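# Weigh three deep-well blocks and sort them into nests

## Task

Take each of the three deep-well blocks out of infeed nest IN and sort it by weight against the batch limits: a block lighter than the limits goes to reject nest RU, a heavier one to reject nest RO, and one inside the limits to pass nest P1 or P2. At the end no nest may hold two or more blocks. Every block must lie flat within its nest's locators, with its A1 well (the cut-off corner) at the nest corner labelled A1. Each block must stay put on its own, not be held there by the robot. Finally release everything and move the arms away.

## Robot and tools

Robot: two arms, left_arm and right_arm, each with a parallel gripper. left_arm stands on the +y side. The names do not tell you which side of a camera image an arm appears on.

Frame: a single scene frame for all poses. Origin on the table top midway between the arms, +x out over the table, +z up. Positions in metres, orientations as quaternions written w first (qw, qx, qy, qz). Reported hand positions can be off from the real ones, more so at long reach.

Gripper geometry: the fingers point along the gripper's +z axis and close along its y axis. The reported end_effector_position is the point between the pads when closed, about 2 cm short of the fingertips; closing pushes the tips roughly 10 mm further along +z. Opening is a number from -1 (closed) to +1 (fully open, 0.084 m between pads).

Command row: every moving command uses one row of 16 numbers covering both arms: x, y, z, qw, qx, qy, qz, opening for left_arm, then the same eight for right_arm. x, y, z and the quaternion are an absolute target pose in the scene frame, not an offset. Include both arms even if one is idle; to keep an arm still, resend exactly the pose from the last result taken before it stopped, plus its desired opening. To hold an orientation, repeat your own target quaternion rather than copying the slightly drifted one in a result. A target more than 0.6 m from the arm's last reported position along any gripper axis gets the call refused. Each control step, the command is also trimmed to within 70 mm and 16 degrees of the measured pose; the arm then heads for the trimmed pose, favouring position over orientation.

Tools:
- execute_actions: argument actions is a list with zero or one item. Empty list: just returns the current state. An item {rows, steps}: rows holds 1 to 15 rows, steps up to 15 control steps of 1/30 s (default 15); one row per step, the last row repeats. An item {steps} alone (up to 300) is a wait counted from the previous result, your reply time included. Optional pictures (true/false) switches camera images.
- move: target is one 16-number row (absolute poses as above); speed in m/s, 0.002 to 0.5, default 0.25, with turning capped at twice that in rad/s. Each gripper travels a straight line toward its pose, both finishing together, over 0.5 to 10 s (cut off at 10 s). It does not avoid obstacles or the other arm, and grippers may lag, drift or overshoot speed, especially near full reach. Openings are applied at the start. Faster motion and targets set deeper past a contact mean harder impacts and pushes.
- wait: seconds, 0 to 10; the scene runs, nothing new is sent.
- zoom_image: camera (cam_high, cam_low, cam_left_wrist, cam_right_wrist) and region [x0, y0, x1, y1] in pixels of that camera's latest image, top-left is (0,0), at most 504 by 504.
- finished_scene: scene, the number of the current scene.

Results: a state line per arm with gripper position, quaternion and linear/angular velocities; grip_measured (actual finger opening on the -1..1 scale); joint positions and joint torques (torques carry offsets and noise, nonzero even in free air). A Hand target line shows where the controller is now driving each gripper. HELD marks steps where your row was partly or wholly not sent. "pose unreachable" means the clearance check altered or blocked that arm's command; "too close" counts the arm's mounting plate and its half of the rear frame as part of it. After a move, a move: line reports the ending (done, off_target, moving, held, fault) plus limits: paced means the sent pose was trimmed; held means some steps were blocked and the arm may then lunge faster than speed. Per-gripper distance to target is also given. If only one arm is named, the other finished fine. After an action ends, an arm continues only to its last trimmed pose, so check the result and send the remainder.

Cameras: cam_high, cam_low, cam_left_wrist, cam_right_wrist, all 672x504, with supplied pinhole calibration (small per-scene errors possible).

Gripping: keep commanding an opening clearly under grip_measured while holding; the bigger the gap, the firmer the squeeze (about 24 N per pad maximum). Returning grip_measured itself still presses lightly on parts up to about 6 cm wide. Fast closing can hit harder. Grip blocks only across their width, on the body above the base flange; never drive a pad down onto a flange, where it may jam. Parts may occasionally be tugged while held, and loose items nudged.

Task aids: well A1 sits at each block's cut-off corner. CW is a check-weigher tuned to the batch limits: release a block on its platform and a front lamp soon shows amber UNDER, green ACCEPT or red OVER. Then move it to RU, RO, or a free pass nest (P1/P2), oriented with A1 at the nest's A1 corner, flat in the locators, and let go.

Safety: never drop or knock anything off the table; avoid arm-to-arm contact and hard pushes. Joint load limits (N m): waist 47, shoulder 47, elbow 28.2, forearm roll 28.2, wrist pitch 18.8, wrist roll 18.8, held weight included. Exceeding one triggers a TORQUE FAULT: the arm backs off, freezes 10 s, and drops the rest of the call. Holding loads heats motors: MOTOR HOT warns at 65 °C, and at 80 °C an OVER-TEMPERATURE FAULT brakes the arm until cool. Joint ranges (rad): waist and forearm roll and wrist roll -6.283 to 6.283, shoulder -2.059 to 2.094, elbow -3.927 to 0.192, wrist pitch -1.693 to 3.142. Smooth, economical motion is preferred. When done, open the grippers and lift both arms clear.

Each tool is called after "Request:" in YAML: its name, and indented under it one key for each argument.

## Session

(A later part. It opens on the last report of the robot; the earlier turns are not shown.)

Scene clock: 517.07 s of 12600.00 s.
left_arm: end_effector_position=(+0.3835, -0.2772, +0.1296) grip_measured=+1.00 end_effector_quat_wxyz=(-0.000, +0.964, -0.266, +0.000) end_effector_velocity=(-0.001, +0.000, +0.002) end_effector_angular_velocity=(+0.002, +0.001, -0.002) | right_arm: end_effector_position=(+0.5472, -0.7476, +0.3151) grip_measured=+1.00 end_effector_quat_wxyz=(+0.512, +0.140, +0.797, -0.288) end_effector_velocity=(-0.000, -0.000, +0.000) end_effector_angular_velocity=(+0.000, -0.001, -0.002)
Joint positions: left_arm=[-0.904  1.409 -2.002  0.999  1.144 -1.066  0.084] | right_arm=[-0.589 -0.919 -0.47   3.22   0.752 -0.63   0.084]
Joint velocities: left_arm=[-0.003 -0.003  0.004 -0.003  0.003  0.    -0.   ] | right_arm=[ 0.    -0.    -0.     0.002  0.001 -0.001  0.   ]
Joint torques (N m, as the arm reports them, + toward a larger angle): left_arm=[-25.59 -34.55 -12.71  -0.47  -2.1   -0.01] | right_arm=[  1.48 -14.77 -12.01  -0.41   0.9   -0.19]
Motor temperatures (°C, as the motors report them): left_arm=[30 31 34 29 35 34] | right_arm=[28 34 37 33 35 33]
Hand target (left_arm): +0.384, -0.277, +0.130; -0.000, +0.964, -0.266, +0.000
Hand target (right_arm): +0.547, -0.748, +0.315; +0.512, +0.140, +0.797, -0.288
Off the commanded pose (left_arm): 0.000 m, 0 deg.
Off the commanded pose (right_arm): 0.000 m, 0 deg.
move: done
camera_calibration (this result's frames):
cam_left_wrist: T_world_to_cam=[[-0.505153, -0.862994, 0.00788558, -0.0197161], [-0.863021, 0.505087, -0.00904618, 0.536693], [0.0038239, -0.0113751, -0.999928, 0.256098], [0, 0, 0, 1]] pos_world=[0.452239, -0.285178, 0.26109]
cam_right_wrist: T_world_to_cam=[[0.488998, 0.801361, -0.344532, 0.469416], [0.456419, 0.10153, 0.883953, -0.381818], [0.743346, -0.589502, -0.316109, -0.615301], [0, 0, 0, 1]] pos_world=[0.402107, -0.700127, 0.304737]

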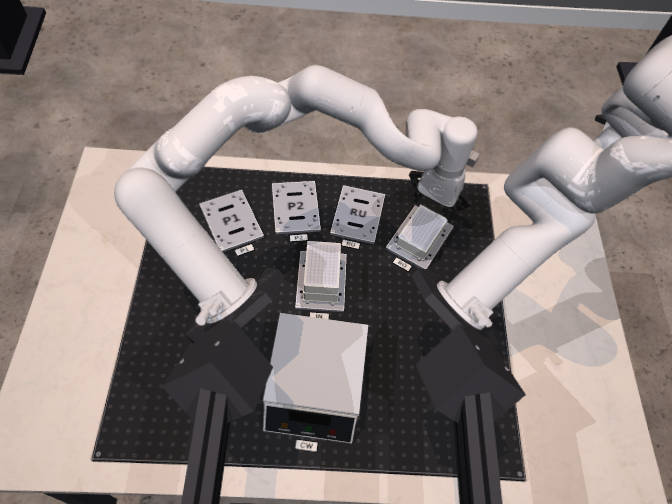

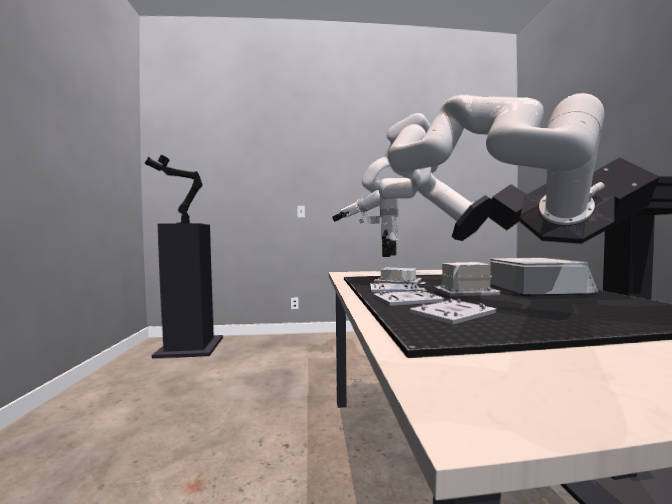

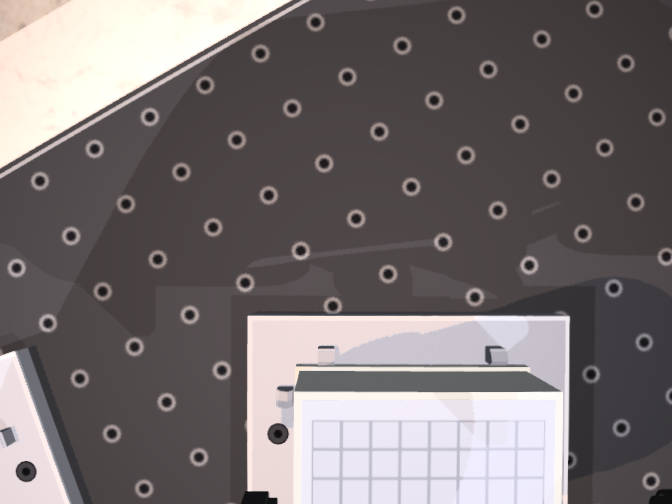

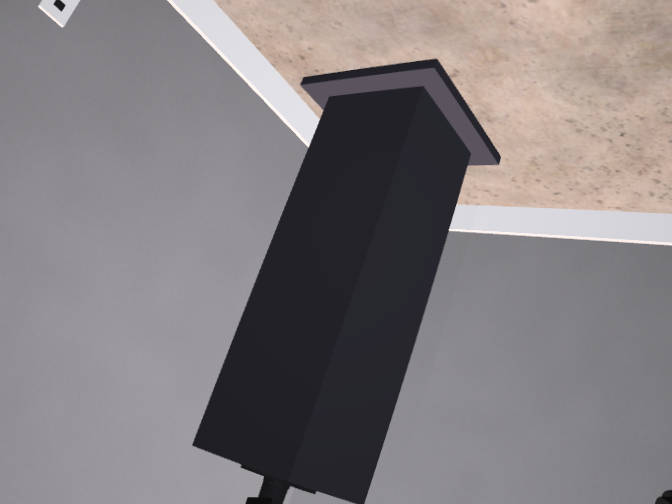

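Request:
move:
  target: [0.30,-0.10,0.17,0,0.707,0.707,0,1,0.5472,-0.7476,0.3151,0.512,0.140,0.797,-0.288,1]

Request:
move:
  target: [0.199,-0.0002,0.125,0,0.0087,1,0,1,0.5472,-0.7476,0.3151,0.512,0.140,0.797,-0.288,1]

Request:
wait:
  seconds: 0.5

Scene clock: 534.20 s of 12600.00 s.
left_arm: end_effector_position=(+0.3005, -0.0999, +0.1698) grip_measured=+1.00 end_effector_quat_wxyz=(-0.000, +0.708, +0.707, -0.000) end_effector_velocity=(-0.000, +0.001, +0.000) end_effector_angular_velocity=(-0.003, -0.004, +0.012) | right_arm: end_effector_position=(+0.5472, -0.7476, +0.3151) grip_measured=+1.00 end_effector_quat_wxyz=(+0.512, +0.140, +0.797, -0.288) end_effector_velocity=(+0.000, +0.001, -0.000) end_effector_angular_velocity=(+0.001, +0.000, +0.003)
Joint positions: left_arm=[-0.917  0.761 -0.999  1.164  0.979 -3.536  0.084] | right_arm=[-0.589 -0.919 -0.47   3.22   0.752 -0.63   0.084]
Joint velocities: left_arm=[-0.    -0.004  0.007  0.008 -0.002 -0.019  0.   ] | right_arm=[ 0.002 -0.    -0.    -0.001 -0.002  0.     0.   ]
Joint torques (N m, as the arm reports them, + toward a larger angle): left_arm=[-18.83 -24.44 -10.19  -0.65  -2.17   0.02] | right_arm=[  1.73 -15.41 -12.27  -0.29   0.62  -0.14]
Motor temperatures (°C, as the motors report them): left_arm=[30 31 35 29 35 34] | right_arm=[28 34 37 33 35 33]
Hand target (left_arm): +0.300, -0.100, +0.170; +0.000, +0.707, +0.707, -0.000
Hand target (right_arm): +0.547, -0.748, +0.315; +0.512, +0.140, +0.797, -0.288
Off the commanded pose (left_arm): 0.001 m, 0 deg.
Off the commanded pose (right_arm): 0.000 m, 0 deg.
After step 90, 9.37 s passed at rest.
move: done
camera_calibration (this result's frames):
cam_left_wrist: T_world_to_cam=[[0.999938, 0.00808433, 0.00767347, -0.274168], [0.00815067, -0.999929, -0.0086536, -0.0363574], [0.00760297, 0.0087156, -0.999933, 0.299427], [0, 0, 0, 1]] pos_world=[0.272171, -0.0367481, 0.301196]
cam_right_wrist: T_world_to_cam=[[0.488998, 0.801361, -0.344532, 0.469416], [0.45642, 0.10153, 0.883953, -0.381818], [0.743345, -0.589502, -0.316109, -0.6153], [0, 0, 0, 1]] pos_world=[0.402107, -0.700127, 0.304737]

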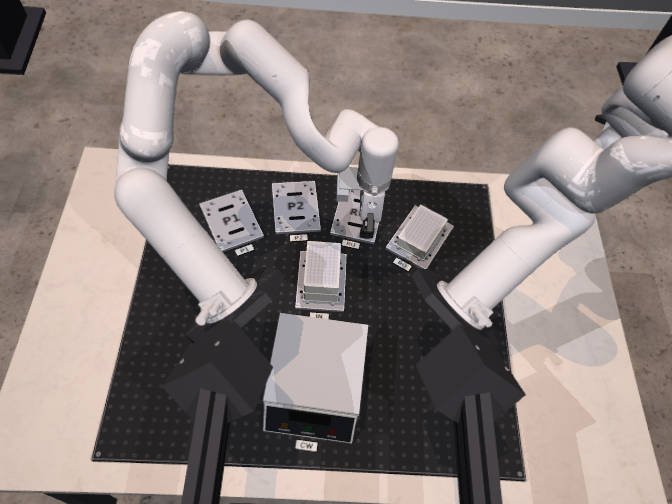

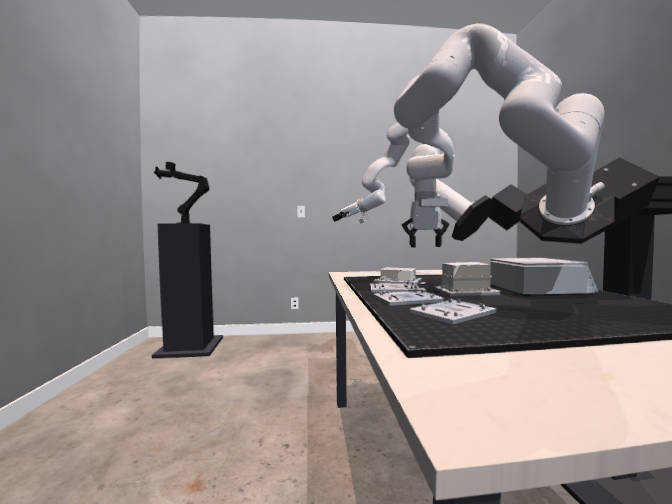

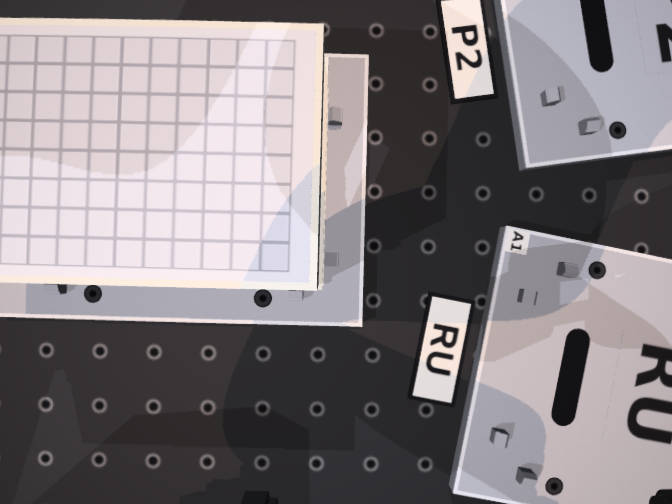

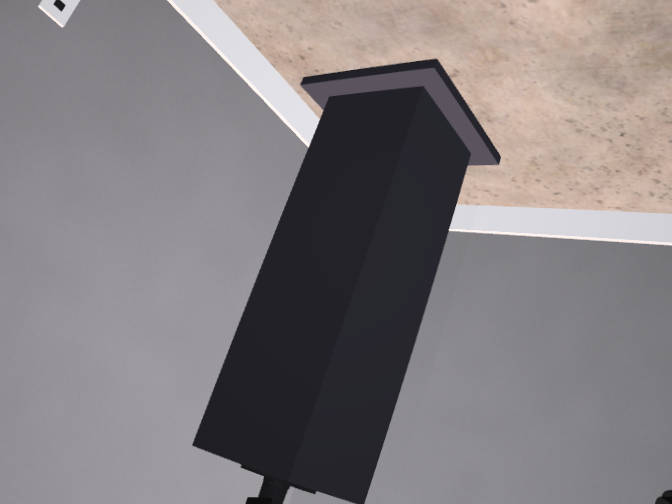

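Scene clock: 537.90 s of 12600.00 s.
left_arm: end_effector_position=(+0.1994, -0.0001, +0.1249) grip_measured=+1.00 end_effector_quat_wxyz=(-0.000, +0.009, +1.000, -0.000) end_effector_velocity=(-0.000, +0.001, -0.000) end_effector_angular_velocity=(-0.002, -0.006, +0.009) | right_arm: end_effector_position=(+0.5472, -0.7476, +0.3151) grip_measured=+1.00 end_effector_quat_wxyz=(+0.512, +0.140, +0.797, -0.288) end_effector_velocity=(+0.000, -0.000, +0.001) end_effector_angular_velocity=(-0.002, -0.001, +0.001)
Joint positions: left_arm=[-0.852  0.679 -0.601  1.456  0.891 -5.467  0.084] | right_arm=[-0.589 -0.919 -0.47   3.22   0.752 -0.63   0.084]
Joint velocities: left_arm=[-0.002 -0.     0.004  0.009  0.002 -0.018 -0.   ] | right_arm=[ 0.001 -0.    -0.    -0.001  0.002 -0.001 -0.   ]
Joint torques (N m, as the arm reports them, + toward a larger angle): left_arm=[-14.4  -18.8   -5.55  -0.69  -2.17   0.08] | right_arm=[  1.5  -14.87 -12.45  -0.81   0.95  -0.23]
Motor temperatures (°C, as the motors report them): left_arm=[30 31 34 29 35 34] | right_arm=[28 34 37 33 35 33]
Hand target (left_arm): +0.199, -0.000, +0.125; -0.000, +0.009, +1.000, -0.000
Hand target (right_arm): +0.547, -0.748, +0.315; +0.512, +0.140, +0.797, -0.288
Off the commanded pose (left_arm): 0.000 m, 0 deg.
Off the commanded pose (right_arm): 0.000 m, 0 deg.
move: done
camera_calibration (this result's frames):
cam_left_wrist: T_world_to_cam=[[0.00879529, 0.999932, 0.00760135, 0.0241948], [0.999914, -0.00872058, -0.0098059, -0.133627], [-0.00973895, 0.00768694, -0.999923, 0.257956], [0, 0, 0, 1]] pos_world=[0.135915, -0.0273414, 0.256442]
cam_right_wrist: T_world_to_cam=[[0.488998, 0.801361, -0.344532, 0.469416], [0.456419, 0.10153, 0.883953, -0.381818], [0.743346, -0.589502, -0.316109, -0.6153], [0, 0, 0, 1]] pos_world=[0.402107, -0.700127, 0.304737]

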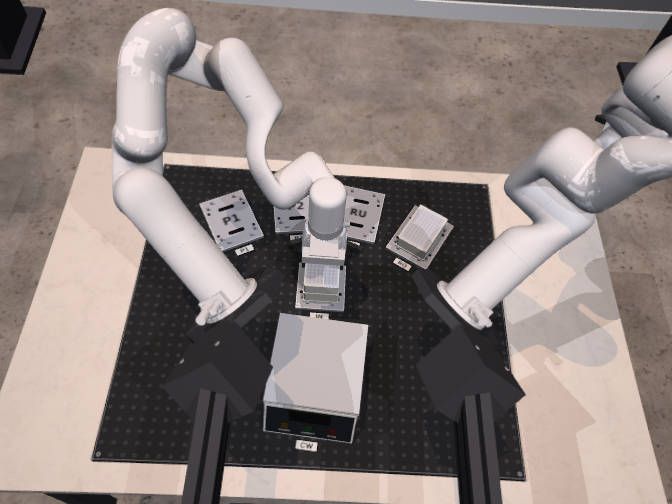

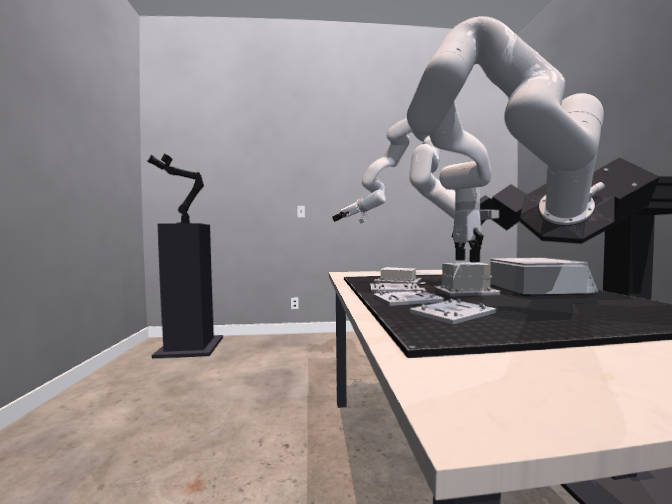

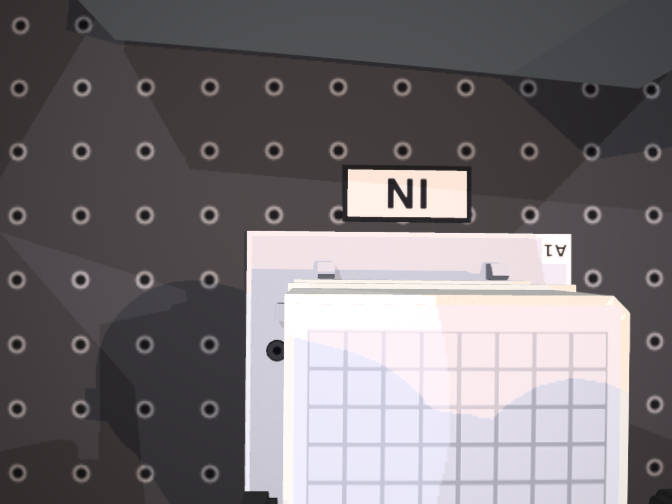

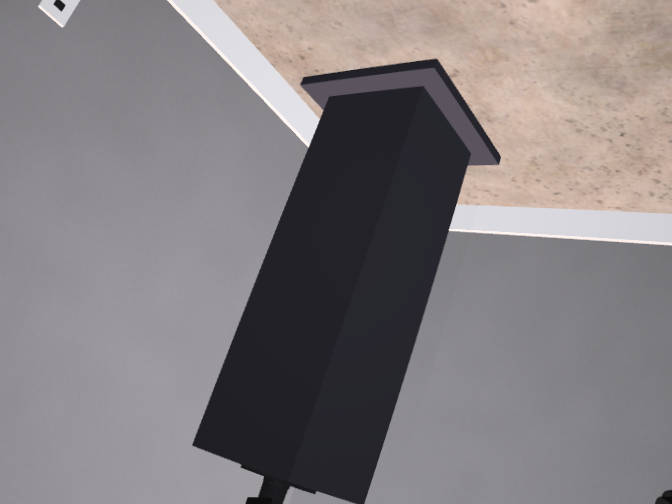

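Scene clock: 538.40 s of 12600.00 s.
left_arm: end_effector_position=(+0.1993, -0.0000, +0.1249) grip_measured=+1.00 end_effector_quat_wxyz=(-0.000, +0.009, +1.000, -0.000) end_effector_velocity=(+0.000, -0.000, +0.000) end_effector_angular_velocity=(+0.000, -0.001, -0.000) | right_arm: end_effector_position=(+0.5472, -0.7476, +0.3151) grip_measured=+1.00 end_effector_quat_wxyz=(+0.512, +0.140, +0.797, -0.288) end_effector_velocity=(+0.000, -0.000, +0.001) end_effector_angular_velocity=(-0.001, -0.003, -0.000)
Joint positions: left_arm=[-0.852  0.679 -0.601  1.457  0.892 -5.469  0.084] | right_arm=[-0.589 -0.919 -0.47   3.22   0.752 -0.63   0.084]
Joint velocities: left_arm=[-0.001  0.    -0.     0.     0.001 -0.     0.   ] | right_arm=[ 0.001  0.    -0.    -0.     0.003  0.    -0.   ]
Joint torques (N m, as the arm reports them, + toward a larger angle): left_arm=[-14.43 -18.37  -5.67  -0.5   -2.2    0.04] | right_arm=[  0.88 -15.33 -12.44  -0.63   0.76  -0.6 ]
Motor temperatures (°C, as the motors report them): left_arm=[30 31 34 29 35 34] | right_arm=[28 34 37 33 35 33]
Hand target (left_arm): +0.199, -0.000, +0.125; -0.000, +0.009, +1.000, -0.000
Hand target (right_arm): +0.547, -0.748, +0.315; +0.512, +0.140, +0.797, -0.288
Off the commanded pose (left_arm): 0.000 m, 0 deg.
Off the commanded pose (right_arm): 0.000 m, 0 deg.
Steps of this call (steps 1 to 15: nothing new was sent). Readings (end_effector_position):
1: left_arm (+0.1994, -0.0001, +0.1249) | right_arm (+0.5472, -0.7476, +0.3151)
2: left_arm (+0.1993, -0.0001, +0.1249) | right_arm (+0.5472, -0.7476, +0.3151)
4: left_arm (+0.1993, -0.0001, +0.1249) | right_arm (+0.5472, -0.7476, +0.3151)
8: left_arm (+0.1993, -0.0001, +0.1249) | right_arm (+0.5472, -0.7476, +0.3151)
15: the state above
camera_calibration (this result's frames):
cam_left_wrist: T_world_to_cam=[[0.0079653, 0.999941, 0.00739458, 0.0242882], [0.999924, -0.00789535, -0.00944072, -0.133575], [-0.00938178, 0.00746922, -0.999928, 0.257835], [0, 0, 0, 1]] pos_world=[0.13579, -0.0272672, 0.256376]
cam_right_wrist: T_world_to_cam=[[0.488998, 0.801361, -0.344532, 0.469416], [0.456419, 0.10153, 0.883953, -0.381818], [0.743345, -0.589502, -0.316109, -0.6153], [0, 0, 0, 1]] pos_world=[0.402107, -0.700127, 0.304737]

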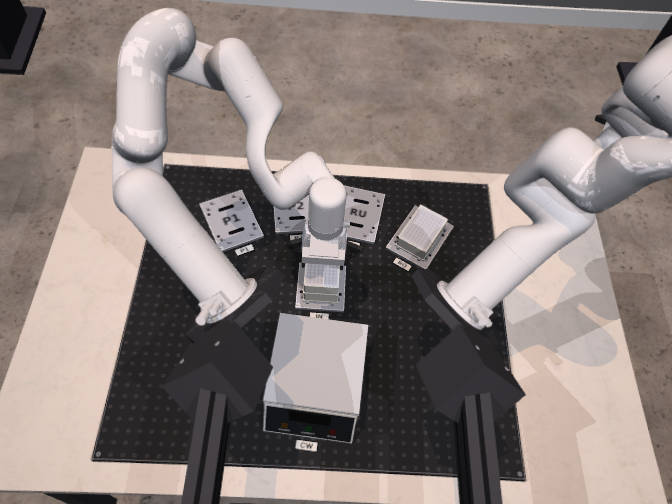

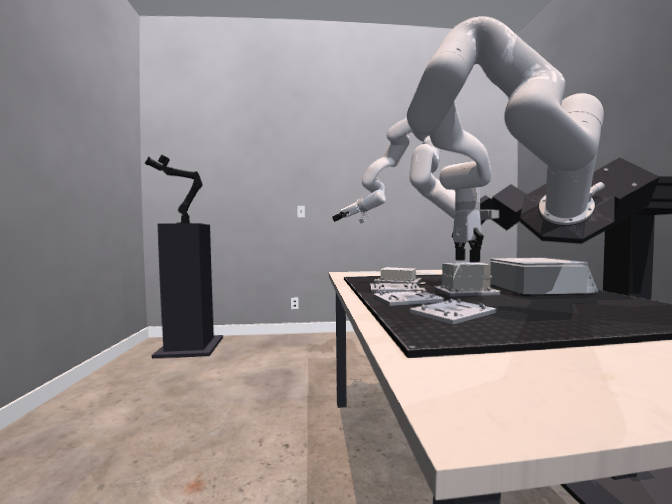

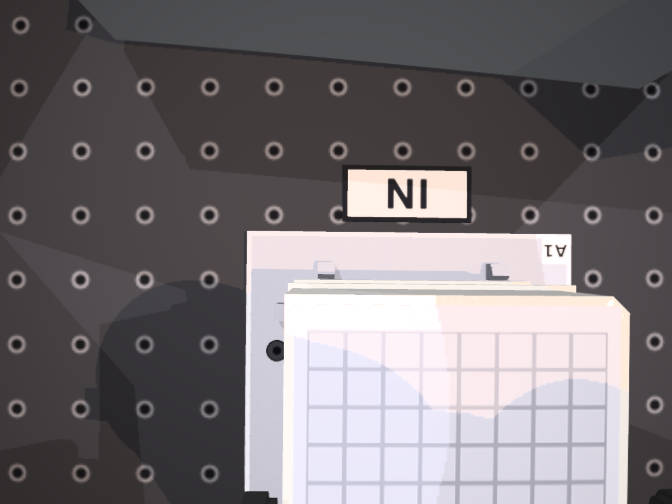

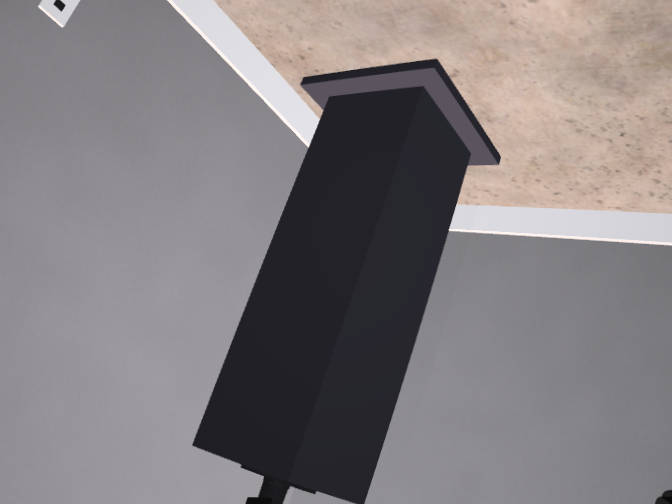

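Request:
move:
  target: [0.199,-0.0002,0.14,0,0.707,0.707,0,1,0.5472,-0.7476,0.3151,0.512,0.140,0.797,-0.288,1]
  speed: 0.4

Request:
move:
  target: [0.199,-0.0002,0.123,0,1,-0.0087,0,1,0.5472,-0.7476,0.3151,0.512,0.140,0.797,-0.288,1]
  speed: 0.4

Request:
wait:
  seconds: 0.7

Scene clock: 556.83 s of 12600.00 s.
left_arm: end_effector_position=(+0.1990, -0.0002, +0.1400) grip_measured=+1.00 end_effector_quat_wxyz=(+0.000, +0.707, +0.708, +0.000) end_effector_velocity=(-0.000, -0.000, +0.000) end_effector_angular_velocity=(+0.004, +0.005, -0.013) | right_arm: end_effector_position=(+0.5472, -0.7476, +0.3151) grip_measured=+1.00 end_effector_quat_wxyz=(+0.512, +0.140, +0.797, -0.288) end_effector_velocity=(+0.000, +0.000, +0.000) end_effector_angular_velocity=(+0.001, -0.003, -0.001)
Joint positions: left_arm=[-0.897  0.642 -0.585  1.395  0.892 -3.89   0.084] | right_arm=[-0.589 -0.919 -0.47   3.22   0.752 -0.63   0.084]
Joint velocities: left_arm=[-0.     0.001 -0.003 -0.01  -0.     0.021 -0.   ] | right_arm=[ 0.002 -0.     0.     0.002  0.002 -0.    -0.   ]
Joint torques (N m, as the arm reports them, + toward a larger angle): left_arm=[-14.41 -18.97  -6.46  -0.72  -2.12   0.25] | right_arm=[  0.58 -15.28 -12.11  -0.67   0.92  -0.23]
Motor temperatures (°C, as the motors report them): left_arm=[30 30 34 29 35 34] | right_arm=[28 34 37 33 35 33]
Hand target (left_arm): +0.199, -0.000, +0.140; -0.000, +0.707, +0.707, +0.000
Hand target (right_arm): +0.547, -0.748, +0.315; +0.512, +0.140, +0.797, -0.288
Off the commanded pose (left_arm): 0.000 m, 0 deg.
Off the commanded pose (right_arm): 0.000 m, 0 deg.
After step 90, 12.83 s passed at rest.
move: done
camera_calibration (this result's frames):
cam_left_wrist: T_world_to_cam=[[0.999903, 0.010896, 0.0087212, -0.173432], [0.010972, -0.999902, -0.00870613, 0.0633935], [0.00862548, 0.00880098, -0.999924, 0.269314], [0, 0, 0, 1]] pos_world=[0.170397, 0.0629068, 0.271358]
cam_right_wrist: T_world_to_cam=[[0.488998, 0.801361, -0.344532, 0.469416], [0.456419, 0.10153, 0.883953, -0.381819], [0.743346, -0.589502, -0.316109, -0.6153], [0, 0, 0, 1]] pos_world=[0.402107, -0.700127, 0.304737]

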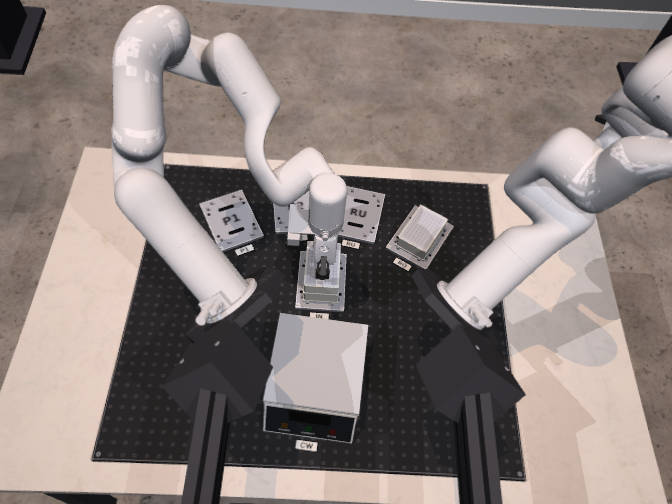

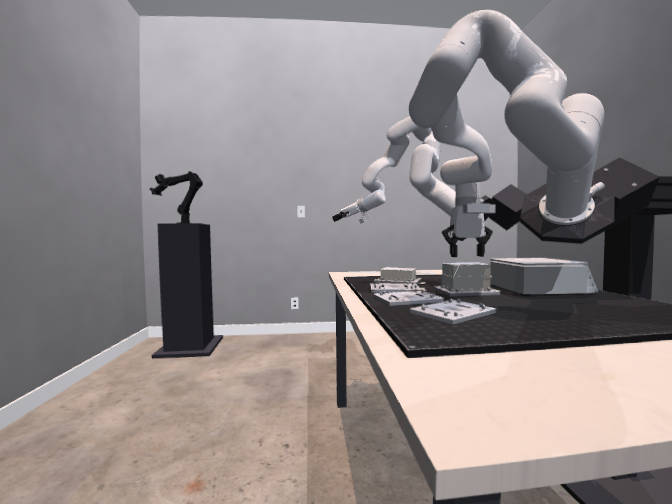

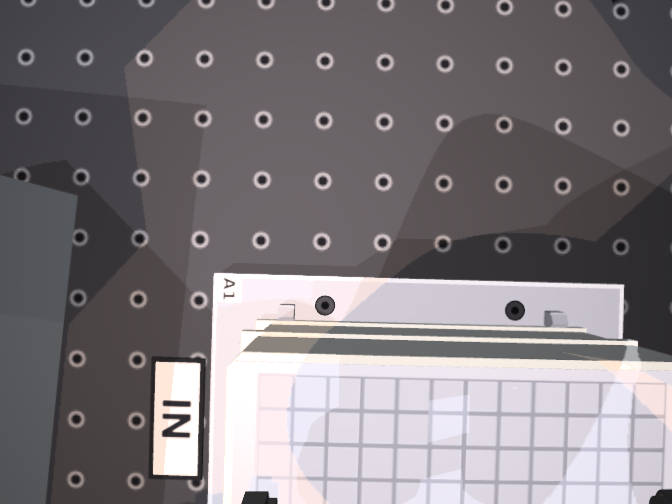

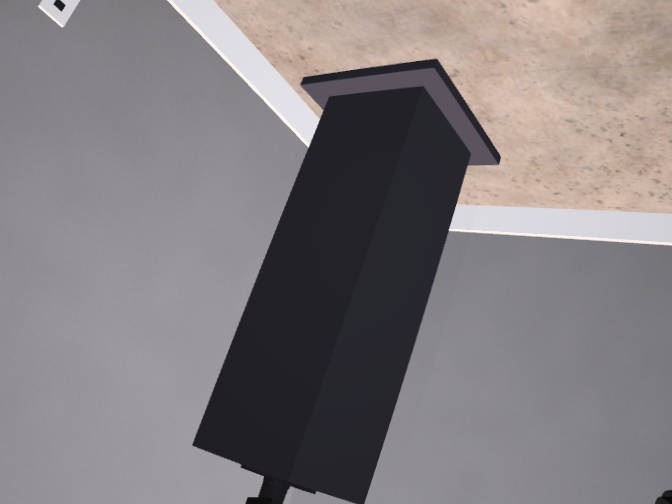

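Scene clock: 559.47 s of 12600.00 s.
left_arm: end_effector_position=(+0.1990, -0.0002, +0.1230) grip_measured=+1.00 end_effector_quat_wxyz=(+0.000, +1.000, -0.008, +0.000) end_effector_velocity=(-0.000, +0.000, -0.000) end_effector_angular_velocity=(+0.003, +0.006, -0.012) | right_arm: end_effector_position=(+0.5472, -0.7476, +0.3151) grip_measured=+1.00 end_effector_quat_wxyz=(+0.512, +0.140, +0.797, -0.288) end_effector_velocity=(-0.000, -0.000, -0.000) end_effector_angular_velocity=(-0.000, +0.000, -0.000)
Joint positions: left_arm=[-0.848  0.685 -0.604  1.464  0.892 -2.333  0.084] | right_arm=[-0.589 -0.919 -0.47   3.22   0.752 -0.63   0.084]
Joint velocities: left_arm=[ 0.002  0.001 -0.003 -0.008 -0.001  0.02  -0.   ] | right_arm=[-0. -0.  0. -0. -0. -0. -0.]
Joint torques (N m, as the arm reports them, + toward a larger angle): left_arm=[-14.54 -19.02  -5.32  -0.58  -2.09  -0.04] | right_arm=[  1.72 -14.82 -12.23  -0.56   0.78   0.23]
Motor temperatures (°C, as the motors report them): left_arm=[30 30 34 29 35 34] | right_arm=[28 34 37 33 35 33]
Hand target (left_arm): +0.199, -0.000, +0.123; +0.000, +1.000, -0.009, -0.000
Hand target (right_arm): +0.547, -0.748, +0.315; +0.512, +0.140, +0.797, -0.288
Off the commanded pose (left_arm): 0.000 m, 0 deg.
Off the commanded pose (right_arm): 0.000 m, 0 deg.
move: done
camera_calibration (this result's frames):
cam_left_wrist: T_world_to_cam=[[-0.0065414, -0.99994, 0.00874882, 0.0267396], [-0.999934, 0.00645855, -0.00946461, 0.264651], [0.00940754, -0.00881016, -0.999917, 0.252247], [0, 0, 0, 1]] pos_world=[0.262435, 0.0272511, 0.254497]
cam_right_wrist: T_world_to_cam=[[0.488998, 0.801361, -0.344532, 0.469416], [0.456419, 0.10153, 0.883953, -0.381819], [0.743346, -0.589502, -0.316109, -0.6153], [0, 0, 0, 1]] pos_world=[0.402107, -0.700127, 0.304737]

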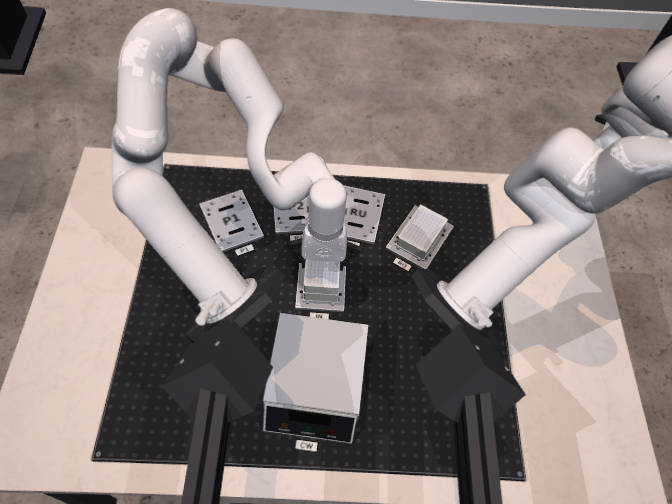

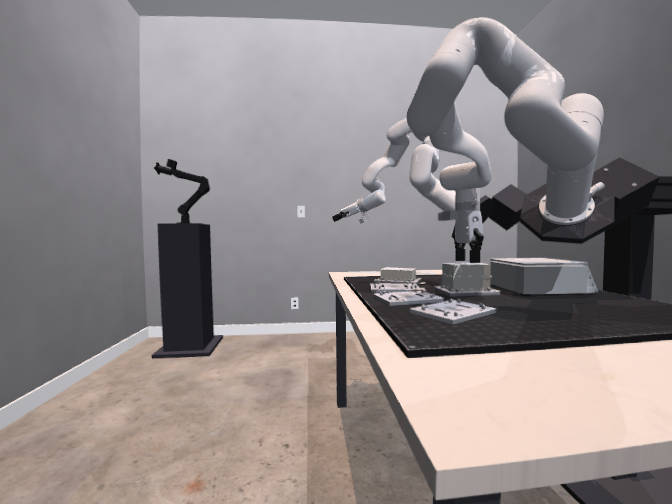

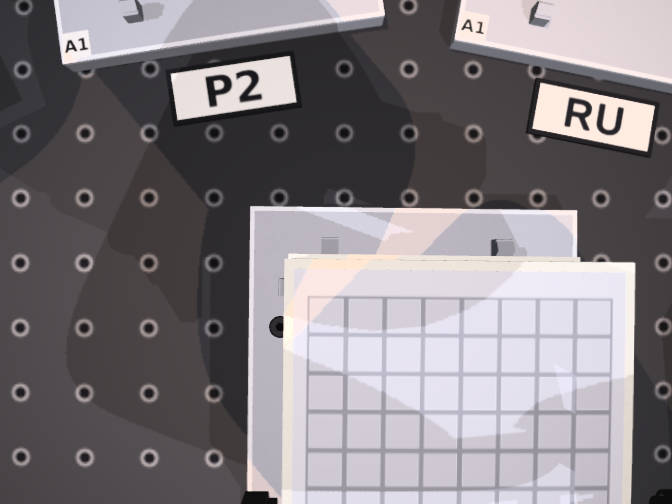

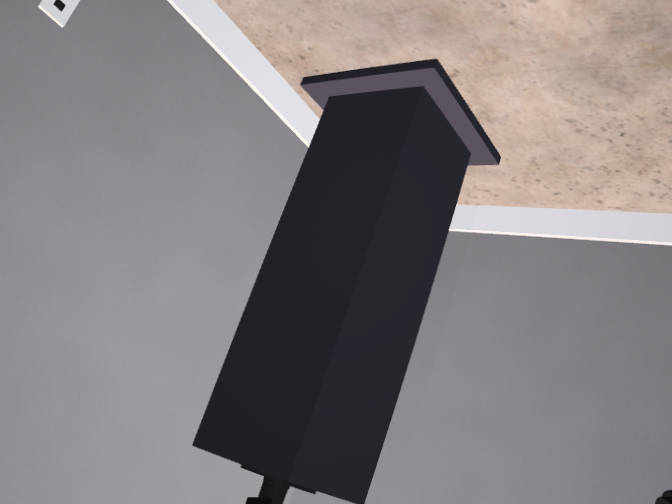

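Scene clock: 560.17 s of 12600.00 s.
left_arm: end_effector_position=(+0.1990, -0.0002, +0.1230) grip_measured=+1.00 end_effector_quat_wxyz=(+0.000, +1.000, -0.009, -0.000) end_effector_velocity=(+0.000, +0.000, -0.000) end_effector_angular_velocity=(+0.001, -0.001, -0.000) | right_arm: end_effector_position=(+0.5472, -0.7476, +0.3151) grip_measured=+1.00 end_effector_quat_wxyz=(+0.512, +0.140, +0.797, -0.288) end_effector_velocity=(-0.000, -0.001, +0.000) end_effector_angular_velocity=(-0.001, -0.001, -0.002)
Joint positions: left_arm=[-0.848  0.685 -0.604  1.463  0.892 -2.331  0.084] | right_arm=[-0.589 -0.919 -0.47   3.22   0.752 -0.63   0.084]
Joint velocities: left_arm=[-0.    -0.     0.    -0.     0.002  0.    -0.   ] | right_arm=[-0.001 -0.    -0.     0.001  0.002  0.     0.   ]
Joint torques (N m, as the arm reports them, + toward a larger angle): left_arm=[-14.72 -19.    -5.33  -0.53  -2.15   0.06] | right_arm=[  1.96 -15.   -11.95  -0.58   1.01  -0.39]
Motor temperatures (°C, as the motors report them): left_arm=[30 30 34 29 35 34] | right_arm=[28 34 37 33 35 33]
Hand target (left_arm): +0.199, -0.000, +0.123; +0.000, +1.000, -0.009, -0.000
Hand target (right_arm): +0.547, -0.748, +0.315; +0.512, +0.140, +0.797, -0.288
Off the commanded pose (left_arm): 0.000 m, 0 deg.
Off the commanded pose (right_arm): 0.000 m, 0 deg.
Steps of this call (steps 1 to 21: nothing new was sent). Readings (end_effector_position):
1: left_arm (+0.1990, -0.0002, +0.1230) | right_arm (+0.5472, -0.7476, +0.3151)
2: left_arm (+0.1990, -0.0002, +0.1230) | right_arm (+0.5472, -0.7476, +0.3151)
4: left_arm (+0.1990, -0.0002, +0.1230) | right_arm (+0.5472, -0.7476, +0.3151)
8: left_arm (+0.1990, -0.0002, +0.1230) | right_arm (+0.5472, -0.7476, +0.3151)
21: the state above
camera_calibration (this result's frames):
cam_left_wrist: T_world_to_cam=[[-0.00777444, -0.999935, 0.00831436, 0.0270419], [-0.99993, 0.0076996, -0.00899545, 0.264596], [0.00893085, -0.00838371, -0.999925, 0.25233], [0, 0, 0, 1]] pos_world=[0.262534, 0.0271183, 0.254466]
cam_right_wrist: T_world_to_cam=[[0.488998, 0.801361, -0.344532, 0.469416], [0.456419, 0.10153, 0.883953, -0.381818], [0.743346, -0.589502, -0.316109, -0.6153], [0, 0, 0, 1]] pos_world=[0.402107, -0.700127, 0.304737]

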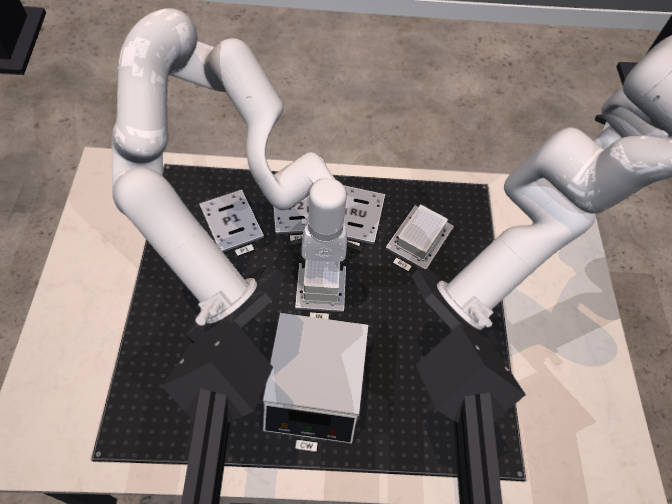

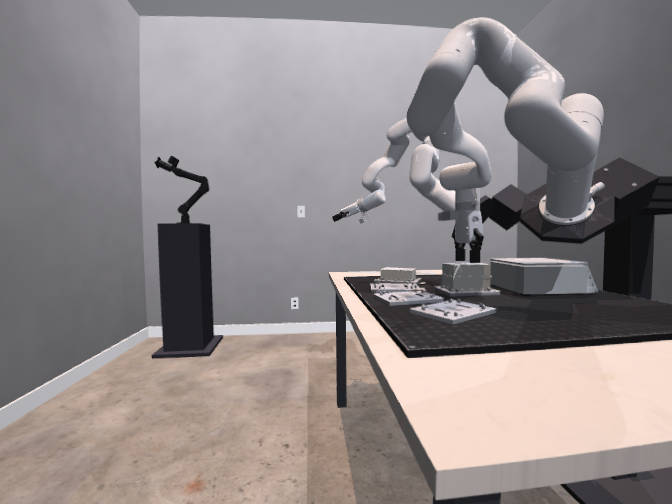

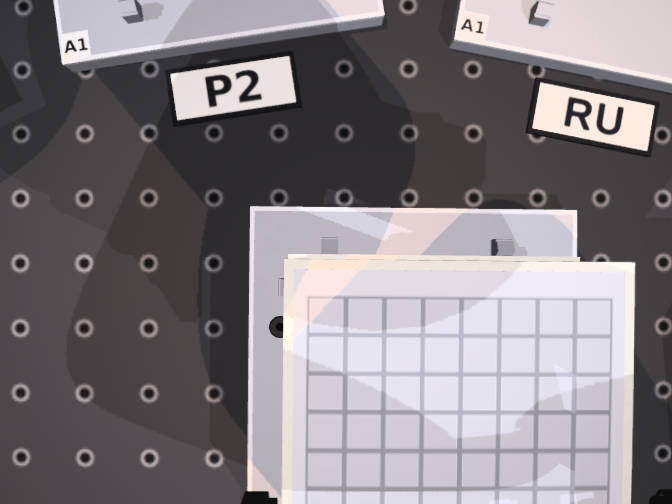

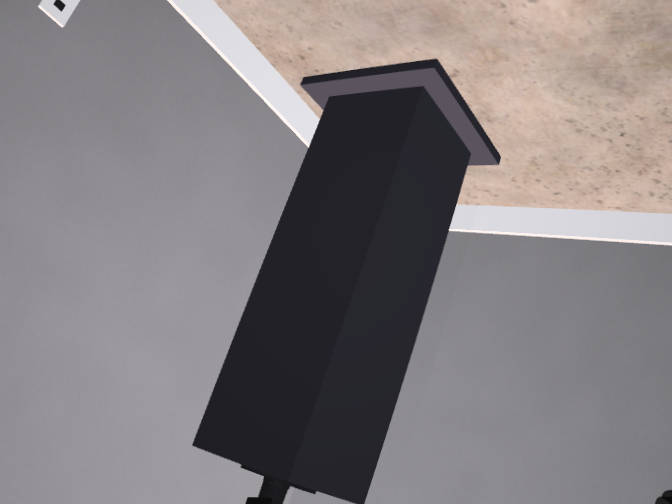

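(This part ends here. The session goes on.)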